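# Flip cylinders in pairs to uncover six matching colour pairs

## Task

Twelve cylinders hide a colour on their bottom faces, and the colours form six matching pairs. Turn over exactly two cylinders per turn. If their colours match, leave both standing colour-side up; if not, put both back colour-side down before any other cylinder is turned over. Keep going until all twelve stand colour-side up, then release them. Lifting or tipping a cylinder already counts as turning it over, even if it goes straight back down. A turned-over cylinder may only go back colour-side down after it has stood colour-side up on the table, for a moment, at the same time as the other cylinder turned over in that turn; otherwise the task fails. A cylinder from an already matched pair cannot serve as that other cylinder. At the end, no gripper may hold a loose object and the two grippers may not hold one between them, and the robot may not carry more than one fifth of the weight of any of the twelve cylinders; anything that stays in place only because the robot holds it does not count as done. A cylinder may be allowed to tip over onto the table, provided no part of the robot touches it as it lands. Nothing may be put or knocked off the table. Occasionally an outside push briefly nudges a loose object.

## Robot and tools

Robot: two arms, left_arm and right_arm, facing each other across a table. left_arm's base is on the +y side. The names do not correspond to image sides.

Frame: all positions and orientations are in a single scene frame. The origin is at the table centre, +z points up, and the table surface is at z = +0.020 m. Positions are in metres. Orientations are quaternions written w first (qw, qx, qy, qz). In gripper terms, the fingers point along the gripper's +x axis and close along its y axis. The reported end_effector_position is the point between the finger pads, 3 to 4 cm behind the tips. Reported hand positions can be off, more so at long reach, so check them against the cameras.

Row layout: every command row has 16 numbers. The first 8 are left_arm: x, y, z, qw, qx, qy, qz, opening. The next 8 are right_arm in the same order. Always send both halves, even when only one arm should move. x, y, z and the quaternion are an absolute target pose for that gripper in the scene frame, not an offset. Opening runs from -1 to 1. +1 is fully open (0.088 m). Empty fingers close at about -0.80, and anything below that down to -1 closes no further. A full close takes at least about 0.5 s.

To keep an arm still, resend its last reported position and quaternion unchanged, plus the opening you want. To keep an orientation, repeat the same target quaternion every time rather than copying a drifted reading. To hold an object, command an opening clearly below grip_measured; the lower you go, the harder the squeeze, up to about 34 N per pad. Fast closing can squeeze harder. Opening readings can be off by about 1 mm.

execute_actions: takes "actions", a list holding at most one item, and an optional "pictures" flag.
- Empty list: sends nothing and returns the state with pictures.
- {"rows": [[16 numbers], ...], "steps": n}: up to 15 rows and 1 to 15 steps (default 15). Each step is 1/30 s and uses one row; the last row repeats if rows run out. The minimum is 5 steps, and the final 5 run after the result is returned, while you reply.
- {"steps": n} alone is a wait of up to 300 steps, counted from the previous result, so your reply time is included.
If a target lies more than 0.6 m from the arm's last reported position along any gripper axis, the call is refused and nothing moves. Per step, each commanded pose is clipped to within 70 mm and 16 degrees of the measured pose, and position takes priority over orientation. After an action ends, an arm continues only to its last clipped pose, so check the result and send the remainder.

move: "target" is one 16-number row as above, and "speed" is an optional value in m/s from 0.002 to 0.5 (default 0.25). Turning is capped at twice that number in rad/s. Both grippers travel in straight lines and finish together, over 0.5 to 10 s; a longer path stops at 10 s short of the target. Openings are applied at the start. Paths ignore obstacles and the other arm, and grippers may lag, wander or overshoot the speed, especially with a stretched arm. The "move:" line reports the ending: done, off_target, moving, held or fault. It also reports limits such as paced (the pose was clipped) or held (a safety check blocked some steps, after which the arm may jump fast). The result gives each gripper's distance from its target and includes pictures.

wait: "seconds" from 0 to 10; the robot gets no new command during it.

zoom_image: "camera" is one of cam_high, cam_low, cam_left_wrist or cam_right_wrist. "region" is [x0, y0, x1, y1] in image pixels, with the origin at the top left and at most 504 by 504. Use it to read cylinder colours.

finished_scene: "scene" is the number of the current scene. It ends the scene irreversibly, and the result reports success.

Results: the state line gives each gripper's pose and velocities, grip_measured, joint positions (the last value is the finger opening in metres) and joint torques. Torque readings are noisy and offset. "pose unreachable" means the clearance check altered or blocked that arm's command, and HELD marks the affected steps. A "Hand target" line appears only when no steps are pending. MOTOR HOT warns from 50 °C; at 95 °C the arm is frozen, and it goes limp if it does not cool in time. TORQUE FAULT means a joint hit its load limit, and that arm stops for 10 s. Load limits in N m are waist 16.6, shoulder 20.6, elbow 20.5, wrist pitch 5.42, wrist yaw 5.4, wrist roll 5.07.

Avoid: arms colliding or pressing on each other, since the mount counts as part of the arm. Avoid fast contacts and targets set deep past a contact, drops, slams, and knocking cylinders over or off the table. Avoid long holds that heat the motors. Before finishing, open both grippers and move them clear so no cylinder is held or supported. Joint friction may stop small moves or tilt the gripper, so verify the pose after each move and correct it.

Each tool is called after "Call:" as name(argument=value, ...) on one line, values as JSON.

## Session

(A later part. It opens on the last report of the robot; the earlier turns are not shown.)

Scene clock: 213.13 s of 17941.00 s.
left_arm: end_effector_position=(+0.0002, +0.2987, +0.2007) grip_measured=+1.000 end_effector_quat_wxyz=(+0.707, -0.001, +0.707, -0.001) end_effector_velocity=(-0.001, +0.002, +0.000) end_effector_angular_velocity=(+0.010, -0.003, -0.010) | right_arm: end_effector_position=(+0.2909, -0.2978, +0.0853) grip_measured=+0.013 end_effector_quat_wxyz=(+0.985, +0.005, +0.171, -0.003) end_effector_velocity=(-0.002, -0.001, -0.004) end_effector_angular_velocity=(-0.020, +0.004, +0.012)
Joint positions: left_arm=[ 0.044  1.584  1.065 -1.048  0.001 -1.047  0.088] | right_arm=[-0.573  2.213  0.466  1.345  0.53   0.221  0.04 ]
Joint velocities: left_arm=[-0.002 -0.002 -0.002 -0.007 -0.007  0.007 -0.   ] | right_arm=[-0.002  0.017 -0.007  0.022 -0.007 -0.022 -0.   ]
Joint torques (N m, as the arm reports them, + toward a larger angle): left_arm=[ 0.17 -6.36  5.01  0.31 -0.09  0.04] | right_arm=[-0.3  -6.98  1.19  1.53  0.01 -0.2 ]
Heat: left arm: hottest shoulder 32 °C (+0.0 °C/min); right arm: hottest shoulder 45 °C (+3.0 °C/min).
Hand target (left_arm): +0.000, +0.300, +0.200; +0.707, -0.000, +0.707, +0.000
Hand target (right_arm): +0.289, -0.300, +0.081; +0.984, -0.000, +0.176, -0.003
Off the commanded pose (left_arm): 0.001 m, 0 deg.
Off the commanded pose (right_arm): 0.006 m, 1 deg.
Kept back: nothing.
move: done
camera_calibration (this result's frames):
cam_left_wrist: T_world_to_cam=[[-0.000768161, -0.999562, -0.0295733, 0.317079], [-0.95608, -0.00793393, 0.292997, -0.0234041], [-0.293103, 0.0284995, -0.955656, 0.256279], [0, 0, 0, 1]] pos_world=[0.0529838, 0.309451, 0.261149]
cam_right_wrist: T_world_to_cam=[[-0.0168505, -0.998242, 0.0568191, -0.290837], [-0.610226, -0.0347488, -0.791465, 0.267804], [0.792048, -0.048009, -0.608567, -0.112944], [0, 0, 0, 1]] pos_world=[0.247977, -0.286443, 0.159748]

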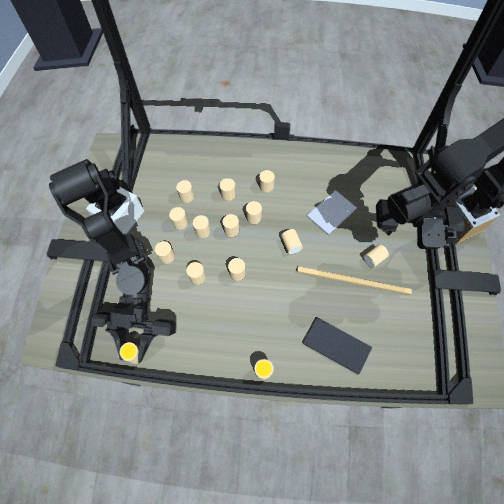

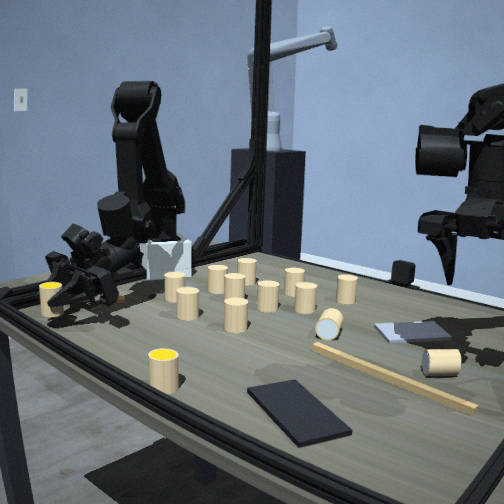

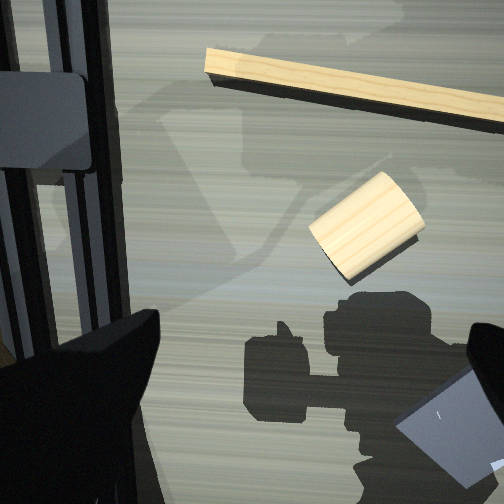

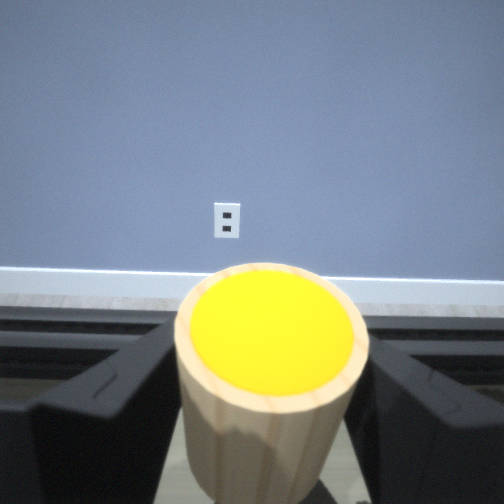

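Call:
move(target=[0,0.3,0.2,0.707,0,0.707,0,1,0.29,-0.3,0.056,0.985,0,0.174,0,-0.3], speed=0.08)

Call:
move(target=[0,0.3,0.2,0.707,0,0.707,0,1,0.29,-0.3,0.056,0.985,0,0.174,0,0.6])

Call:
move(target=[0,0.3,0.2,0.707,0,0.707,0,1,0.25,-0.29,0.14,0.9,0,0.436,0,0.6])

Call:
move(target=[0,0.3,0.2,0.707,0,0.707,0,1,-0.046,-0.112,0.135,0.423,0,0.906,0,0.6], speed=0.35)

Call:
move(target=[0,0.3,0.2,0.707,0,0.707,0,1,-0.046,-0.112,0.057,0.423,0,0.906,0,0.6], speed=0.12)

Scene clock: 214.20 s of 17941.00 s.
left_arm: end_effector_position=(+0.0002, +0.2987, +0.2007) grip_measured=+1.000 end_effector_quat_wxyz=(+0.707, -0.001, +0.707, -0.001) end_effector_velocity=(-0.001, -0.002, +0.000) end_effector_angular_velocity=(-0.010, +0.003, +0.020) | right_arm: end_effector_position=(+0.2895, -0.2994, +0.0599) grip_measured=+0.013 end_effector_quat_wxyz=(+0.985, +0.004, +0.172, -0.000) end_effector_velocity=(+0.000, +0.000, -0.005) end_effector_angular_velocity=(-0.008, +0.008, +0.007)
Joint positions: left_arm=[ 0.044  1.584  1.065 -1.048  0.001 -1.047  0.088] | right_arm=[-0.578  2.36   0.487  1.473  0.519  0.214  0.04 ]
Joint velocities: left_arm=[-0.002 -0.002 -0.002  0.007  0.007 -0.022 -0.   ] | right_arm=[-0.002  0.022  0.007  0.007 -0.007 -0.007  0.   ]
Joint torques (N m, as the arm reports them, + toward a larger angle): left_arm=[ 0.21 -6.49  5.17  0.31 -0.09  0.03] | right_arm=[-0.33 -6.82  1.67  1.44 -0.02 -0.2 ]
Heat: left arm: hottest shoulder 32 °C (+0.0 °C/min); right arm: hottest shoulder 44 °C (+2.0 °C/min).
Hand target (left_arm): +0.000, +0.300, +0.200; +0.707, -0.000, +0.707, +0.000
Hand target (right_arm): +0.290, -0.300, +0.056; +0.985, +0.000, +0.174, +0.000
Off the commanded pose (left_arm): 0.001 m, 0 deg.
Off the commanded pose (right_arm): 0.004 m, 0 deg.
Kept back: nothing.
move: done
camera_calibration (this result's frames):
cam_left_wrist: T_world_to_cam=[[-0.000768161, -0.999562, -0.0295733, 0.317079], [-0.95608, -0.00793393, 0.292997, -0.0234041], [-0.293103, 0.0284995, -0.955656, 0.256279], [0, 0, 0, 1]] pos_world=[0.0529838, 0.309451, 0.261149]
cam_right_wrist: T_world_to_cam=[[-0.0102716, -0.998262, 0.0580224, -0.293029], [-0.610463, -0.0396971, -0.79105, 0.245368], [0.791978, -0.0435459, -0.608994, -0.125918], [0, 0, 0, 1]] pos_world=[0.246503, -0.288263, 0.134417]

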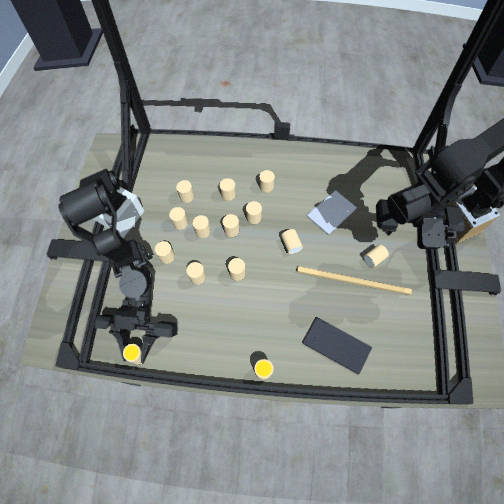

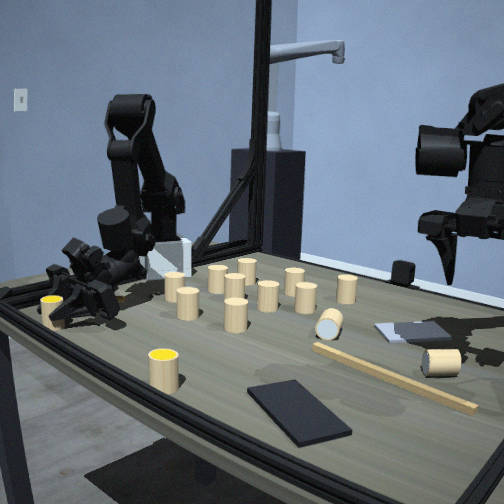

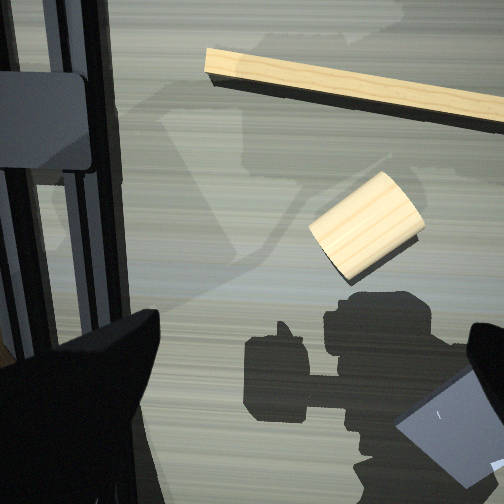

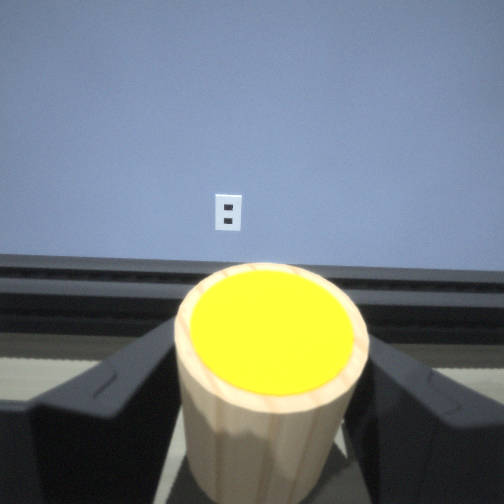

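Scene clock: 214.93 s of 17941.00 s.
left_arm: end_effector_position=(+0.0002, +0.2988, +0.2006) grip_measured=+1.000 end_effector_quat_wxyz=(+0.707, -0.001, +0.707, -0.001) end_effector_velocity=(-0.001, +0.002, +0.000) end_effector_angular_velocity=(+0.010, -0.003, +0.005) | right_arm: end_effector_position=(+0.2895, -0.2995, +0.0591) grip_measured=+0.598 end_effector_quat_wxyz=(+0.985, +0.003, +0.172, -0.000) end_effector_velocity=(+0.000, +0.000, -0.002) end_effector_angular_velocity=(-0.008, +0.008, +0.007)
Joint positions: left_arm=[ 0.044  1.584  1.064 -1.048  0.001 -1.047  0.088] | right_arm=[-0.579  2.364  0.488  1.476  0.519  0.214  0.068]
Joint velocities: left_arm=[-0.002 -0.002 -0.002 -0.007 -0.007 -0.007  0.   ] | right_arm=[-0.002  0.002  0.002 -0.007 -0.007 -0.007  0.001]
Joint torques (N m, as the arm reports them, + toward a larger angle): left_arm=[ 0.06 -6.55  4.95  0.33 -0.14 -0.01] | right_arm=[-0.32 -6.9   1.59  1.48  0.01 -0.2 ]
Heat: left arm: hottest shoulder 32 °C (+0.0 °C/min); right arm: hottest shoulder 44 °C (+2.0 °C/min).
Hand target (left_arm): -0.000, +0.300, +0.200; +0.707, +0.000, +0.707, +0.000
Hand target (right_arm): +0.290, -0.300, +0.056; +0.985, -0.000, +0.174, -0.000
Off the commanded pose (left_arm): 0.001 m, 0 deg.
Off the commanded pose (right_arm): 0.003 m, 0 deg.
Kept back: nothing.
move: done
camera_calibration (this result's frames):
cam_left_wrist: T_world_to_cam=[[-0.000773827, -0.999552, -0.0299035, 0.317234], [-0.956025, -0.00803079, 0.293177, -0.0234356], [-0.293286, 0.0288153, -0.955591, 0.256065], [0, 0, 0, 1]] pos_world=[0.0529405, 0.309526, 0.26105]
cam_right_wrist: T_world_to_cam=[[-0.0101495, -0.998238, 0.0584597, -0.293125], [-0.610777, -0.0401008, -0.790787, 0.24469], [0.791738, -0.0437319, -0.609294, -0.126414], [0, 0, 0, 1]] pos_world=[0.246563, -0.288325, 0.13361]

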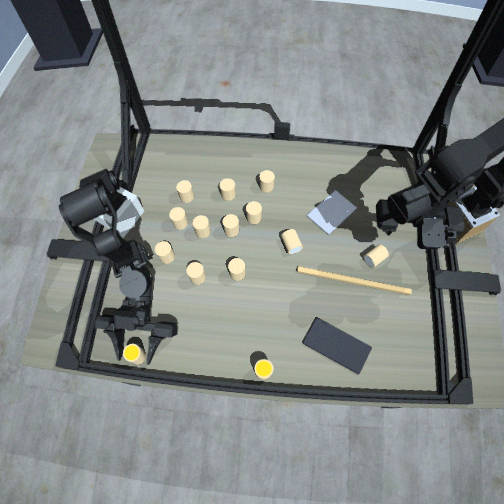

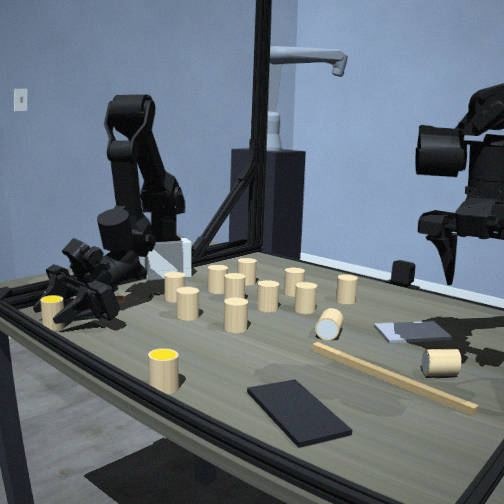

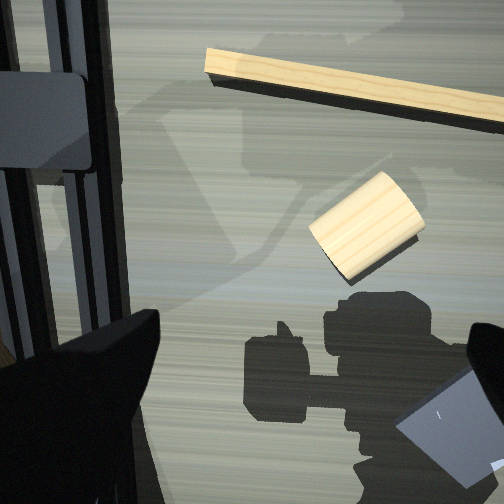

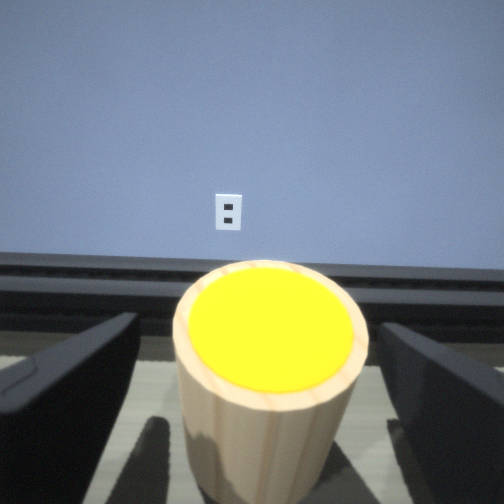

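Scene clock: 216.60 s of 17941.00 s.
left_arm: end_effector_position=(+0.0002, +0.2988, +0.2006) grip_measured=+1.000 end_effector_quat_wxyz=(+0.707, -0.001, +0.707, -0.001) end_effector_velocity=(-0.001, +0.002, +0.000) end_effector_angular_velocity=(+0.010, -0.003, +0.005) | right_arm: end_effector_position=(+0.2481, -0.2909, +0.1340) grip_measured=+0.600 end_effector_quat_wxyz=(+0.898, -0.007, +0.439, +0.002) end_effector_velocity=(-0.003, +0.001, -0.002) end_effector_angular_velocity=(+0.006, +0.033, +0.004)
Joint positions: left_arm=[ 0.044  1.584  1.064 -1.048  0.001 -1.047  0.088] | right_arm=[-0.565  1.613  0.7   -0.079  0.339  0.454  0.068]
Joint velocities: left_arm=[-0.002 -0.002 -0.002 -0.007 -0.007 -0.007 -0.   ] | right_arm=[-0.002  0.002  0.012 -0.037 -0.022  0.007 -0.   ]
Joint torques (N m, as the arm reports them, + toward a larger angle): left_arm=[ 0.09 -6.45  4.89  0.29 -0.14  0.01] | right_arm=[-0.28 -8.35  6.87  0.68  0.06  0.19]
Heat: left arm: hottest shoulder 32 °C (+0.0 °C/min); right arm: hottest shoulder 44 °C (+2.0 °C/min).
Hand target (left_arm): +0.000, +0.300, +0.200; +0.707, -0.000, +0.707, +0.000
Hand target (right_arm): +0.251, -0.290, +0.139; +0.900, -0.000, +0.436, +0.002
Off the commanded pose (left_arm): 0.001 m, 0 deg.
Off the commanded pose (right_arm): 0.006 m, 1 deg.
Kept back: nothing.
move: done
camera_calibration (this result's frames):
cam_left_wrist: T_world_to_cam=[[-0.000773827, -0.999552, -0.0299035, 0.317234], [-0.956025, -0.00803079, 0.293177, -0.0234356], [-0.293286, 0.0288153, -0.955591, 0.256065], [0, 0, 0, 1]] pos_world=[0.0529405, 0.309526, 0.26105]
cam_right_wrist: T_world_to_cam=[[0.0376574, -0.99682, 0.070233, -0.302406], [-0.938382, -0.0594369, -0.340451, 0.294218], [0.343543, -0.0530848, -0.937635, 0.104819], [0, 0, 0, 1]] pos_world=[0.251467, -0.278393, 0.219688]

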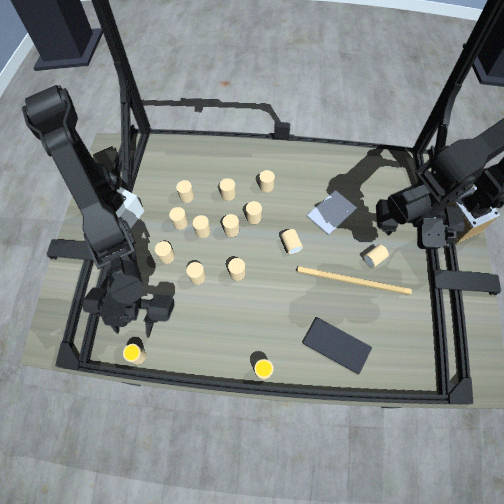

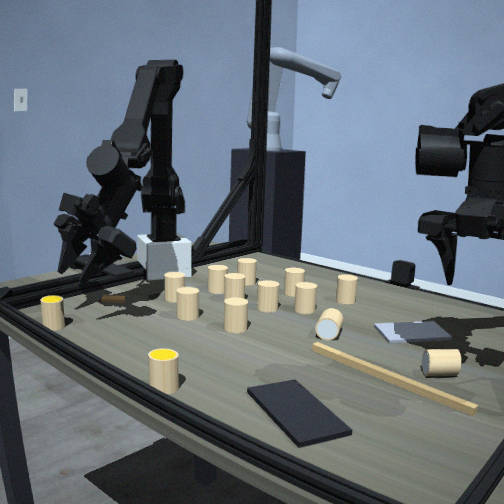

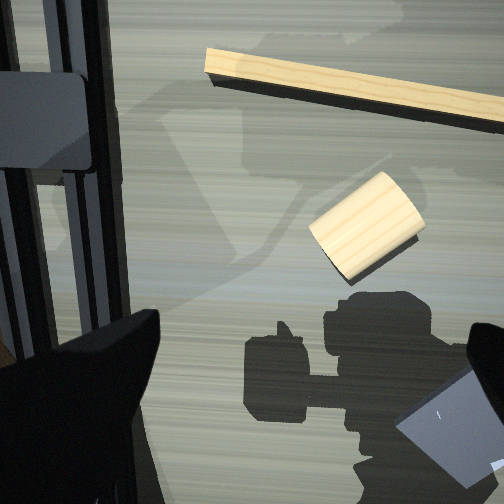

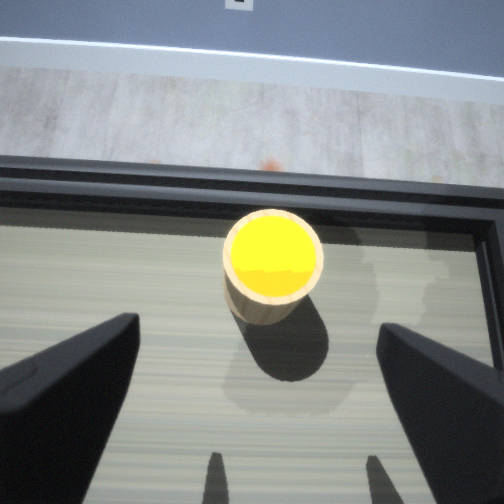

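Scene clock: 219.10 s of 17941.00 s.
left_arm: end_effector_position=(+0.0002, +0.2988, +0.2006) grip_measured=+1.000 end_effector_quat_wxyz=(+0.707, -0.001, +0.707, -0.001) end_effector_velocity=(-0.003, +0.006, -0.001) end_effector_angular_velocity=(+0.027, +0.007, +0.020) | right_arm: end_effector_position=(-0.0437, -0.1143, +0.1375) grip_measured=+0.600 end_effector_quat_wxyz=(+0.429, +0.002, +0.903, +0.009) end_effector_velocity=(-0.002, -0.000, -0.001) end_effector_angular_velocity=(-0.004, +0.011, +0.006)
Joint positions: left_arm=[ 0.044  1.584  1.064 -1.048  0.001 -1.047  0.088] | right_arm=[ 0.077  2.025  1.285 -1.099 -0.638  1.113  0.068]
Joint velocities: left_arm=[-0.002 -0.002 -0.007 -0.022 -0.007 -0.022  0.   ] | right_arm=[ 0.002  0.007  0.002 -0.007 -0.007 -0.007  0.   ]
Joint torques (N m, as the arm reports them, + toward a larger angle): left_arm=[ 0.   -6.38  5.08  0.24 -0.14  0.04] | right_arm=[ 0.25 -8.17  5.75 -0.5  -0.45  0.18]
Heat: left arm: hottest shoulder 32 °C (+0.0 °C/min); right arm: hottest shoulder 43 °C (+1.0 °C/min).
Hand target (left_arm): +0.000, +0.300, +0.200; +0.707, -0.000, +0.707, +0.000
Hand target (right_arm): -0.045, -0.113, +0.135; +0.426, +0.001, +0.905, +0.003
Off the commanded pose (left_arm): 0.001 m, 0 deg.
Off the commanded pose (right_arm): 0.004 m, 1 deg.
Kept back: nothing.
move: done
camera_calibration (this result's frames):
cam_left_wrist: T_world_to_cam=[[-0.000773827, -0.999552, -0.0299035, 0.317234], [-0.956025, -0.00803079, 0.293177, -0.0234356], [-0.293286, 0.0288153, -0.955591, 0.256065], [0, 0, 0, 1]] pos_world=[0.0529405, 0.309526, 0.26105]
cam_right_wrist: T_world_to_cam=[[0.0679848, -0.997206, -0.0309652, -0.100382], [-0.542302, -0.0629876, 0.837819, -0.113004], [-0.837428, -0.0401664, -0.545069, 0.113717], [0, 0, 0, 1]] pos_world=[0.0407718, -0.102651, 0.153552]

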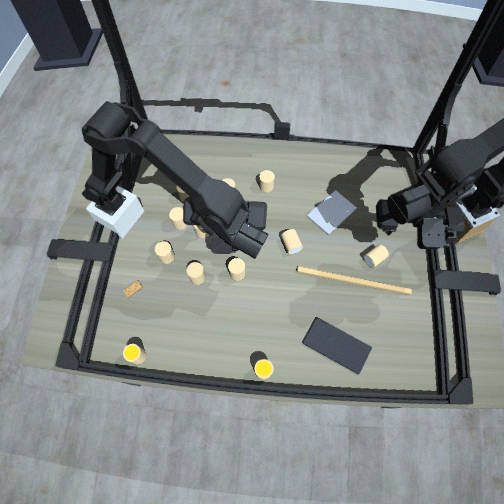

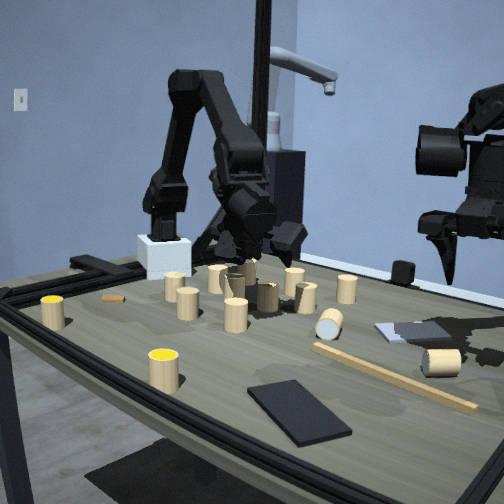

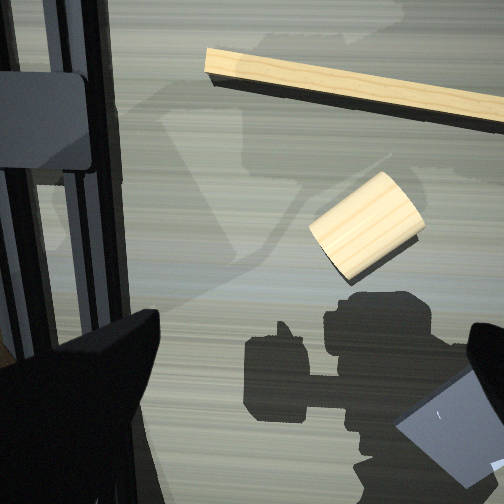

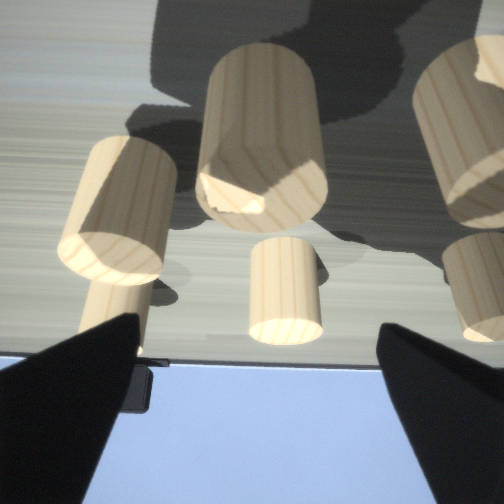

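Scene clock: 220.33 s of 17941.00 s.
left_arm: end_effector_position=(+0.0002, +0.2988, +0.2006) grip_measured=+1.000 end_effector_quat_wxyz=(+0.707, -0.001, +0.707, -0.001) end_effector_velocity=(+0.001, -0.001, +0.000) end_effector_angular_velocity=(-0.003, -0.010, +0.005) | right_arm: end_effector_position=(-0.0453, -0.1096, +0.0621) grip_measured=+0.600 end_effector_quat_wxyz=(+0.425, +0.002, +0.905, +0.010) end_effector_velocity=(-0.001, -0.001, +0.001) end_effector_angular_velocity=(+0.000, +0.009, +0.001)
Joint positions: left_arm=[ 0.044  1.584  1.064 -1.048  0.001 -1.047  0.088] | right_arm=[ 0.084  2.207  1.216 -0.846 -0.647  1.117  0.068]
Joint velocities: left_arm=[-0.002 -0.002 -0.002  0.007 -0.007 -0.007  0.   ] | right_arm=[-0.002 -0.002 -0.002 -0.007 -0.007 -0.007  0.   ]
Joint torques (N m, as the arm reports them, + toward a larger angle): left_arm=[ 0.21 -6.37  4.96  0.29 -0.12  0.08] | right_arm=[-0.06 -8.59  3.07 -0.13 -0.38  0.19]
Heat: left arm: hottest shoulder 32 °C (+0.0 °C/min); right arm: hottest shoulder 43 °C (+1.0 °C/min).
Hand target (left_arm): +0.000, +0.300, +0.200; +0.707, -0.000, +0.707, +0.000
Hand target (right_arm): -0.046, -0.113, +0.057; +0.423, -0.000, +0.906, +0.000
Off the commanded pose (left_arm): 0.001 m, 0 deg.
Off the commanded pose (right_arm): 0.006 m, 1 deg.
Kept back: nothing.
move: done
camera_calibration (this result's frames):
cam_left_wrist: T_world_to_cam=[[-0.000773827, -0.999552, -0.0299035, 0.317234], [-0.956025, -0.00803079, 0.293177, -0.0234356], [-0.293286, 0.0288153, -0.955591, 0.256065], [0, 0, 0, 1]] pos_world=[0.0529405, 0.309526, 0.26105]
cam_right_wrist: T_world_to_cam=[[0.0690534, -0.997072, -0.0328372, -0.0977496], [-0.535851, -0.0648352, 0.841819, -0.0505453], [-0.841484, -0.0405346, -0.53876, 0.0707766], [0, 0, 0, 1]] pos_world=[0.0392226, -0.0978716, 0.0774718]

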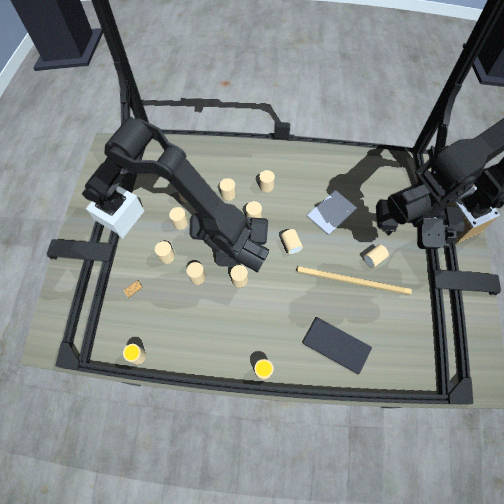

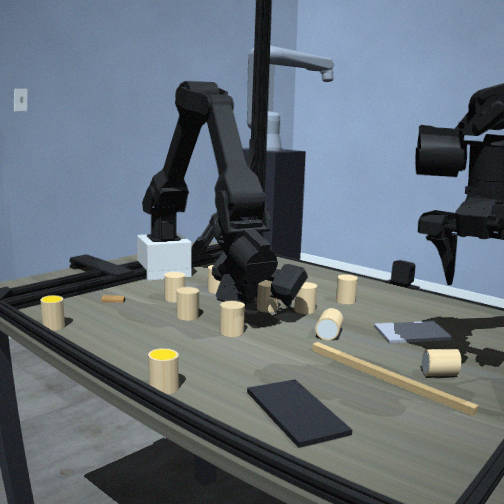

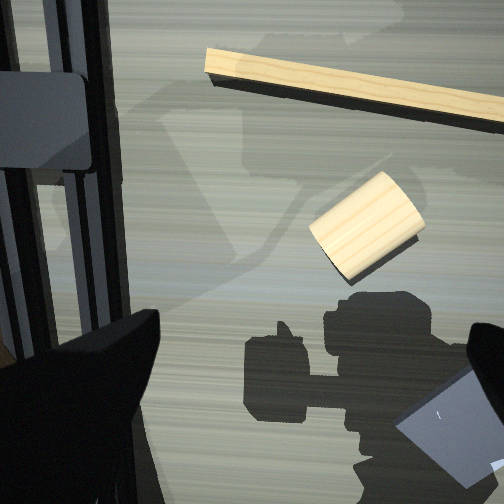

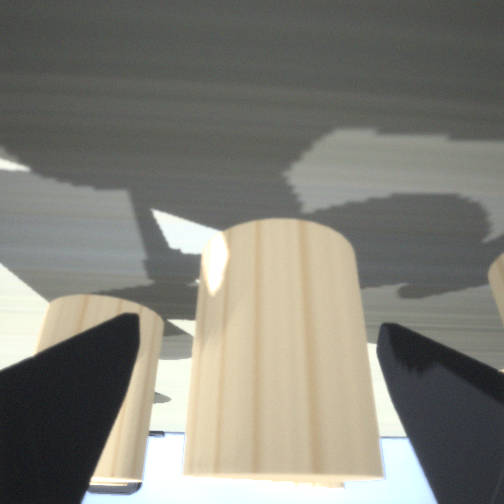

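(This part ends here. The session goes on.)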